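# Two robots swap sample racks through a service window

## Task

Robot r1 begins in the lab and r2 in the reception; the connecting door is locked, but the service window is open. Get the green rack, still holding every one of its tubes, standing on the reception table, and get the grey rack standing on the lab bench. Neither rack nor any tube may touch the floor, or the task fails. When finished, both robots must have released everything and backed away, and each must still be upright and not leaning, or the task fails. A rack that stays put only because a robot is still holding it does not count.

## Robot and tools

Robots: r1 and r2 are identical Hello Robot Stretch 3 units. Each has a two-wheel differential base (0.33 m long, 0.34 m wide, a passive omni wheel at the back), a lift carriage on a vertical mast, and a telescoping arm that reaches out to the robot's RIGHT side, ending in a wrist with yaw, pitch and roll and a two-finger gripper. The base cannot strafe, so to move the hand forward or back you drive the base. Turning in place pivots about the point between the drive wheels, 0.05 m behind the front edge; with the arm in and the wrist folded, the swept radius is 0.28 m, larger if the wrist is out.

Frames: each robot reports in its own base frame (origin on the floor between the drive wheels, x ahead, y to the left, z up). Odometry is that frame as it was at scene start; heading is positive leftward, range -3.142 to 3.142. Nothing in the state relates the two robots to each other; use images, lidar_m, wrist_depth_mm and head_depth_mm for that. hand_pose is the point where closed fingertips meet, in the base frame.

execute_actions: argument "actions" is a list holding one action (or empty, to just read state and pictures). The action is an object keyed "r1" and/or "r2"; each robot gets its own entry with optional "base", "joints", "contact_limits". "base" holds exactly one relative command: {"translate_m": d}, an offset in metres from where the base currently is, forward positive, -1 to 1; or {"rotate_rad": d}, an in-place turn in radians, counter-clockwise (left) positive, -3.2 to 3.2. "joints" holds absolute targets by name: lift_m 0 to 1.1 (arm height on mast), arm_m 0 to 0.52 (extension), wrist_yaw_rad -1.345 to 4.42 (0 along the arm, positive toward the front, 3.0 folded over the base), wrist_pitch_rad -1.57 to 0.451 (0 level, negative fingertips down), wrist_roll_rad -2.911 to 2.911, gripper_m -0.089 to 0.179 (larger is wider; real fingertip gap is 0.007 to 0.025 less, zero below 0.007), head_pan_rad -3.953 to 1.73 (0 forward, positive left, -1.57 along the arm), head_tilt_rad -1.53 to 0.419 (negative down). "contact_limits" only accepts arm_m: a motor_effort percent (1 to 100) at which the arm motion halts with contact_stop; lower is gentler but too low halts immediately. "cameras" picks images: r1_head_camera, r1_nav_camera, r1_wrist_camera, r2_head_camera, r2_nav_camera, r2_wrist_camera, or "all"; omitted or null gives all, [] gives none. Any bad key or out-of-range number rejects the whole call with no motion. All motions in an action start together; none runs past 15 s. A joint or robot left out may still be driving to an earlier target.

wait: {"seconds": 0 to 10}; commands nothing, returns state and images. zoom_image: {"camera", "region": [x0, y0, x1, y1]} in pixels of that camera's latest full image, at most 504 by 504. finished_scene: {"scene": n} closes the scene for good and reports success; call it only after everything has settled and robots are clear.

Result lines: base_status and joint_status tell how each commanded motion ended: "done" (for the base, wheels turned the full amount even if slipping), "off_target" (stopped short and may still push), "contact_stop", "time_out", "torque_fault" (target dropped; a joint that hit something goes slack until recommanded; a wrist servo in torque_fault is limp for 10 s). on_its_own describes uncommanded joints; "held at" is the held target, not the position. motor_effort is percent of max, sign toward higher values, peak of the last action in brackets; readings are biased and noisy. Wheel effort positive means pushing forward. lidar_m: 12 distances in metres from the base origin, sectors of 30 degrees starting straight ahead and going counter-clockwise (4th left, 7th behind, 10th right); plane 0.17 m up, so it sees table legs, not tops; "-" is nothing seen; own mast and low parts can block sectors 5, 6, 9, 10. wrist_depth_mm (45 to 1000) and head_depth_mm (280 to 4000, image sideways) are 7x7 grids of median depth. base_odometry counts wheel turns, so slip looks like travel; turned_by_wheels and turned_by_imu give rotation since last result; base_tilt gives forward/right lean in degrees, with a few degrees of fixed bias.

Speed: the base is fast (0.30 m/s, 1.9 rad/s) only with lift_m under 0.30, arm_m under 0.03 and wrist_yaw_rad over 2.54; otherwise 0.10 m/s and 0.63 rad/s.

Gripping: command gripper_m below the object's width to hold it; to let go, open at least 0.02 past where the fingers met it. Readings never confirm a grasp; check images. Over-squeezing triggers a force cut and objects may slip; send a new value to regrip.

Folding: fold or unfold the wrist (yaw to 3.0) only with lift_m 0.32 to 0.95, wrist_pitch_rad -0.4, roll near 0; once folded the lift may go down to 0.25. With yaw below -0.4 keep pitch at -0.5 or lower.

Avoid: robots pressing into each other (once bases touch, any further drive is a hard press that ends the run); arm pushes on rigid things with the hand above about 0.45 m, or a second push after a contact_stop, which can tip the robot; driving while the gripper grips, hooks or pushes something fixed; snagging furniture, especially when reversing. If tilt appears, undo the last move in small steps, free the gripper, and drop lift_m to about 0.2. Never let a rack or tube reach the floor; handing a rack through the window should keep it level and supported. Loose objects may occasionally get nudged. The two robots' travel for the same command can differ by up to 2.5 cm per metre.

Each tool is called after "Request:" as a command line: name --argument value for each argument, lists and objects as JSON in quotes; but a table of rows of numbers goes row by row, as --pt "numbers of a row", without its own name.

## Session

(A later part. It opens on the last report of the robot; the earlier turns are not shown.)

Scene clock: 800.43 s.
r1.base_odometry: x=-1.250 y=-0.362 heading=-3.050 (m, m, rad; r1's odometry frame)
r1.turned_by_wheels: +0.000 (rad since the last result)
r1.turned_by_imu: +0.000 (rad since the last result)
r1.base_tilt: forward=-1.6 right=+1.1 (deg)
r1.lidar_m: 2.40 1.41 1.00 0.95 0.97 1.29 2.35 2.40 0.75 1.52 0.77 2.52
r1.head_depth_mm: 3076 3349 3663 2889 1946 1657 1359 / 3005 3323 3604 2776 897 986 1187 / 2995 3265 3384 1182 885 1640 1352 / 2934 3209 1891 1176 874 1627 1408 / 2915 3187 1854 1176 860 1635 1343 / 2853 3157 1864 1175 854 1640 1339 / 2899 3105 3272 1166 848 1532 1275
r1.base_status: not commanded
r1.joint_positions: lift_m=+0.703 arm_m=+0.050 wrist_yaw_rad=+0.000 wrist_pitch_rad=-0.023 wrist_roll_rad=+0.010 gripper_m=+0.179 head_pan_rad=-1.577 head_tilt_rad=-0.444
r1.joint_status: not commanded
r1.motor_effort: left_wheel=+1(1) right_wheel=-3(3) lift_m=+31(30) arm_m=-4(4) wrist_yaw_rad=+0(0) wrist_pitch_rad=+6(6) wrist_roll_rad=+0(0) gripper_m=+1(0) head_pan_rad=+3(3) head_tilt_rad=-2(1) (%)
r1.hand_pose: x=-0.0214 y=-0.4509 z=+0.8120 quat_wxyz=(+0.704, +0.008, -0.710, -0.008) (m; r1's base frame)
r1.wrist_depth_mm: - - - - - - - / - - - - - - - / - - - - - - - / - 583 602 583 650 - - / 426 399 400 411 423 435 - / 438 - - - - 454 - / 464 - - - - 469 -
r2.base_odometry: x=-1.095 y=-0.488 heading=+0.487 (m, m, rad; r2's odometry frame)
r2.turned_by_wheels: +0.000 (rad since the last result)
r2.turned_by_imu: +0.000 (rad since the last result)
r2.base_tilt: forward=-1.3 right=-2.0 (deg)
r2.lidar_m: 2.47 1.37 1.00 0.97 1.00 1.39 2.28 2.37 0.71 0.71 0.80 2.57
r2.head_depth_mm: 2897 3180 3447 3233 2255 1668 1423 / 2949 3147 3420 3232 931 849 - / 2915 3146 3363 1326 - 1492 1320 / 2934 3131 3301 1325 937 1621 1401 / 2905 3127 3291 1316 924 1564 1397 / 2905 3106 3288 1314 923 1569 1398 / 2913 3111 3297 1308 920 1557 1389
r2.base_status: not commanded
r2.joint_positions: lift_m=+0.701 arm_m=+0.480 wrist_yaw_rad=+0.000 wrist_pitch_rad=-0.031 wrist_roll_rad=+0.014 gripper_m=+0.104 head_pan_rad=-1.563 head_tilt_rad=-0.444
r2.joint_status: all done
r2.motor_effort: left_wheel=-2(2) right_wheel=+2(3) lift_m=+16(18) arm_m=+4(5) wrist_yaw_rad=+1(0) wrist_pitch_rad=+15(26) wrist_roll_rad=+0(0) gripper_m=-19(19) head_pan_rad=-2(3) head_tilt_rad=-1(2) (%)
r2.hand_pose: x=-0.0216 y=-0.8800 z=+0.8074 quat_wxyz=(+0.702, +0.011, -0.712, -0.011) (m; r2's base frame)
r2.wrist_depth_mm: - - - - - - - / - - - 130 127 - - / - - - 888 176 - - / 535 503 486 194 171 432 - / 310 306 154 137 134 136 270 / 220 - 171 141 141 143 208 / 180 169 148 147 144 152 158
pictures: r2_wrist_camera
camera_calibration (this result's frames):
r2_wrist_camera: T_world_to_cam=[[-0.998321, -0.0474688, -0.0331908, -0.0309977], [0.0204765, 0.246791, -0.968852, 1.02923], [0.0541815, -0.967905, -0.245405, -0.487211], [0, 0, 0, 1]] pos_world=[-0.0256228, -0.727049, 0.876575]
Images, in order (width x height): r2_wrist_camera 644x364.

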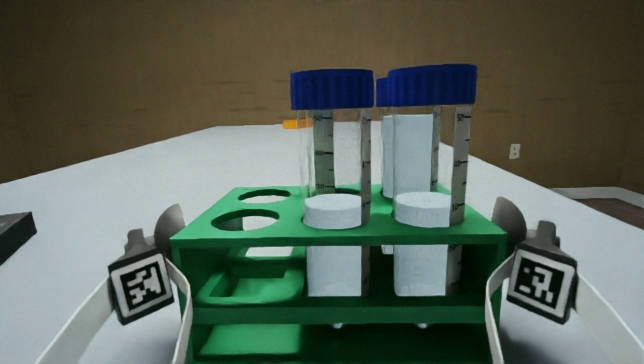

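Touching down (pitch load dropped). Release and retract.

Request:
execute_actions --actions '[{"r2": {"joints": {"gripper_m": 0.179}}}]' --cameras '[]'

Request:
execute_actions --actions '[{"r2": {"joints": {"arm_m": 0.1}}}]' --cameras '["r2_head_camera", "r1_head_camera"]'

Scene clock: 807.03 s.
r1.base_odometry: x=-1.250 y=-0.362 heading=-3.050 (m, m, rad; r1's odometry frame)
r1.turned_by_wheels: +0.000 (rad since the last result)
r1.turned_by_imu: +0.000 (rad since the last result)
r1.base_tilt: forward=-1.6 right=+1.2 (deg)
r1.lidar_m: 2.39 1.41 1.00 0.95 0.97 1.29 2.34 2.41 0.75 1.52 0.77 2.52
r1.head_depth_mm: 3017 3310 3643 2924 1949 1648 1353 / 3020 3271 3593 2740 896 985 1184 / 2952 3281 3392 1192 881 1649 1349 / 2942 3193 1886 1185 871 1631 1403 / 2929 3179 1847 1170 862 1632 1336 / 2913 3144 1855 1169 857 1632 1340 / 2881 3093 3255 1164 853 1538 1280
r1.base_status: not commanded
r1.joint_positions: lift_m=+0.703 arm_m=+0.050 wrist_yaw_rad=+0.000 wrist_pitch_rad=-0.023 wrist_roll_rad=+0.010 gripper_m=+0.179 head_pan_rad=-1.577 head_tilt_rad=-0.444
r1.joint_status: not commanded
r1.motor_effort: left_wheel=+1(1) right_wheel=-2(3) lift_m=+30(30) arm_m=-4(4) wrist_yaw_rad=+1(1) wrist_pitch_rad=+6(6) wrist_roll_rad=+0(0) gripper_m=+1(1) head_pan_rad=+3(3) head_tilt_rad=-2(2) (%)
r1.hand_pose: x=-0.0214 y=-0.4509 z=+0.8120 quat_wxyz=(+0.704, +0.008, -0.710, -0.008) (m; r1's base frame)
r1.wrist_depth_mm: - - - - - - - / - - - - - - - / - - - - - - - / - 577 602 579 645 - - / 424 395 403 410 420 429 - / 441 - - - - 459 - / 467 - - - - 473 -
r2.base_odometry: x=-1.095 y=-0.488 heading=+0.487 (m, m, rad; r2's odometry frame)
r2.turned_by_wheels: +0.000 (rad since the last result)
r2.turned_by_imu: -0.001 (rad since the last result)
r2.base_tilt: forward=-1.3 right=-2.1 (deg)
r2.lidar_m: 2.47 1.37 1.00 0.97 1.01 1.39 2.27 2.36 0.71 0.71 0.80 2.57
r2.head_depth_mm: 2929 3145 3407 3249 2272 1680 1430 / 2922 3125 3373 3243 930 847 - / 2939 3158 3320 1324 - 1491 1327 / 2930 3128 3289 1320 934 1613 1399 / 2929 3096 3315 1319 887 1564 1396 / 2916 3143 3279 1311 919 1558 1401 / 2936 3125 3330 1301 920 1553 1396
r2.base_status: not commanded
r2.joint_positions: lift_m=+0.701 arm_m=+0.480 wrist_yaw_rad=+0.000 wrist_pitch_rad=-0.023 wrist_roll_rad=+0.014 gripper_m=+0.179 head_pan_rad=-1.563 head_tilt_rad=-0.444
r2.joint_status: all done
r2.motor_effort: left_wheel=-2(2) right_wheel=+3(3) lift_m=+16(16) arm_m=+4(4) wrist_yaw_rad=+0(0) wrist_pitch_rad=+12(16) wrist_roll_rad=+0(0) gripper_m=+0(83) head_pan_rad=-3(3) head_tilt_rad=-1(3) (%)
r2.hand_pose: x=-0.0216 y=-0.8803 z=+0.8093 quat_wxyz=(+0.702, +0.008, -0.712, -0.009) (m; r2's base frame)
r2.wrist_depth_mm: - - - - - - - / - - - - - - - / - - - 167 172 - - / 559 528 503 209 174 443 - / 321 337 158 136 134 203 297 / 239 197 173 143 142 156 - / 166 172 148 146 145 149 155
pictures: none
No camera images: the call's "cameras" was empty. Leave "cameras" out to get every camera's image.

Scene clock: 811.03 s.
r1.base_odometry: x=-1.250 y=-0.362 heading=-3.050 (m, m, rad; r1's odometry frame)
r1.turned_by_wheels: +0.000 (rad since the last result)
r1.turned_by_imu: +0.000 (rad since the last result)
r1.base_tilt: forward=-1.7 right=+1.1 (deg)
r1.lidar_m: 2.40 1.41 1.00 0.95 0.98 1.29 2.34 2.40 0.75 1.52 0.77 2.52
r1.head_depth_mm: 3042 3282 3605 2905 1943 1653 1354 / 3013 3273 3597 2781 897 984 1187 / 2972 3263 3404 1180 886 1646 1347 / 2962 3258 1879 1176 870 1627 1408 / 2897 3172 1851 1174 862 1639 1340 / 2913 3159 1869 1170 853 1638 1339 / 2847 3106 3276 1166 853 1535 1271
r1.base_status: not commanded
r1.joint_positions: lift_m=+0.703 arm_m=+0.050 wrist_yaw_rad=+0.000 wrist_pitch_rad=-0.023 wrist_roll_rad=+0.010 gripper_m=+0.179 head_pan_rad=-1.577 head_tilt_rad=-0.444
r1.joint_status: not commanded
r1.motor_effort: left_wheel=+1(1) right_wheel=-3(3) lift_m=+31(30) arm_m=-4(4) wrist_yaw_rad=+1(0) wrist_pitch_rad=+6(6) wrist_roll_rad=+0(0) gripper_m=+0(1) head_pan_rad=+3(3) head_tilt_rad=-2(3) (%)
r1.hand_pose: x=-0.0214 y=-0.4509 z=+0.8120 quat_wxyz=(+0.704, +0.008, -0.710, -0.008) (m; r1's base frame)
r1.wrist_depth_mm: - - - - - - - / - - - - - - - / - - - - - - - / - 580 597 581 644 - - / 423 393 402 413 422 429 - / 437 - - - - 459 - / 466 - - - - 474 -
r2.base_odometry: x=-1.095 y=-0.488 heading=+0.487 (m, m, rad; r2's odometry frame)
r2.turned_by_wheels: +0.000 (rad since the last result)
r2.turned_by_imu: -0.001 (rad since the last result)
r2.base_tilt: forward=-1.2 right=-2.2 (deg)
r2.lidar_m: 2.47 1.36 1.00 0.97 1.01 1.38 2.27 2.37 0.71 0.72 0.80 2.57
r2.head_depth_mm: 2933 3170 3422 3245 2254 1682 1403 / 2907 3129 3381 3249 933 863 997 / 2939 3146 3329 1331 931 1449 1331 / 2950 3144 3307 1320 925 1570 1481 / 2918 3111 3258 1318 923 1203 1393 / 2936 3156 3271 1315 922 1561 1392 / 2877 3102 3324 1309 917 1561 1392
r2.base_status: not commanded
r2.joint_positions: lift_m=+0.701 arm_m=+0.100 wrist_yaw_rad=+0.000 wrist_pitch_rad=-0.022 wrist_roll_rad=+0.014 gripper_m=+0.179 head_pan_rad=-1.563 head_tilt_rad=-0.444
r2.joint_status: all done
r2.motor_effort: left_wheel=-2(2) right_wheel=+2(3) lift_m=+17(16) arm_m=-4(4) wrist_yaw_rad=+0(0) wrist_pitch_rad=+11(12) wrist_roll_rad=+0(0) gripper_m=+0(0) head_pan_rad=-2(2) head_tilt_rad=-2(3) (%)
r2.hand_pose: x=-0.0216 y=-0.5009 z=+0.8096 quat_wxyz=(+0.702, +0.008, -0.712, -0.008) (m; r2's base frame)
r2.wrist_depth_mm: - - - - - - - / - - - - - - - / - - - 609 - - - / 573 536 515 485 476 529 - / 357 350 362 359 347 338 - / 428 - - - - 387 - / - - - - - 404 -
pictures: r1_head_camera (sideways: a quarter turn clockwise sets it upright), r2_head_camera (sideways: a quarter turn clockwise sets it upright)
camera_calibration (this result's frames):
r1_head_camera: T_world_to_cam=[[0.00483762, 0.434984, -0.900425, 1.19415], [0.997987, -0.0590407, -0.02316, 0.0297484], [-0.063236, -0.898501, -0.434394, 0.522104], [0, 0, 0, 1]] pos_world=[-0.00244963, -0.0485691, 1.30273]
r2_head_camera: T_world_to_cam=[[-0.0244633, 0.388096, -0.921294, 1.21268], [0.999157, -0.0209102, -0.0353393, 0.0374475], [-0.0329795, -0.921382, -0.387257, 0.462824], [0, 0, 0, 1]] pos_world=[0.00751414, -0.0434174, 1.29779]
Images, in order (width x height): r1_head_camera 896x504, r2_head_camera 896x504.

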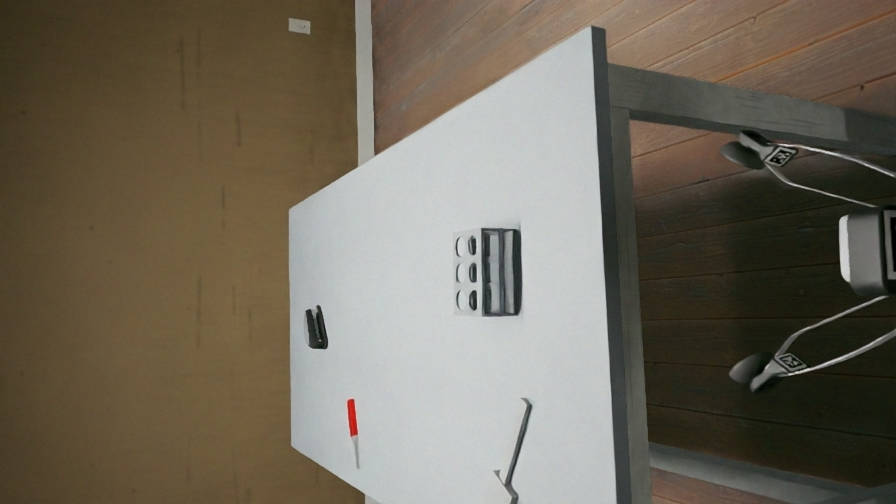

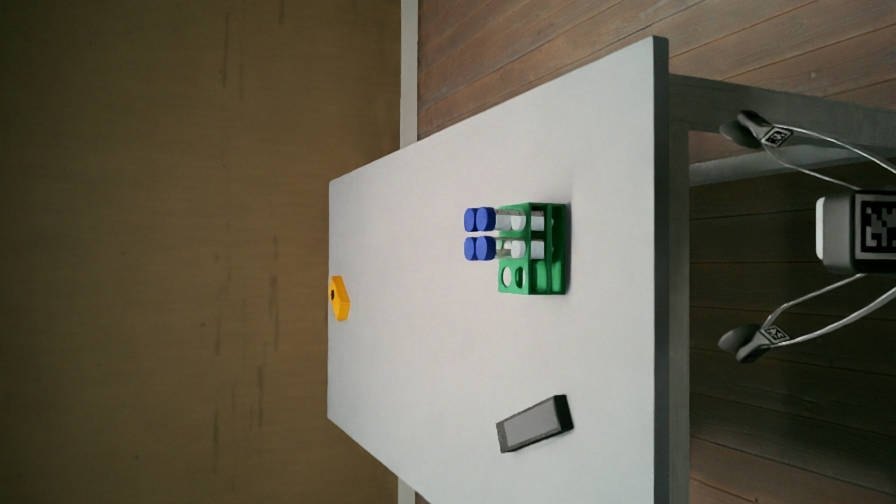

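Both racks are placed, and the grippers are clear.

Request:
finished_scene --scene 1

The scene is finished: the task was done.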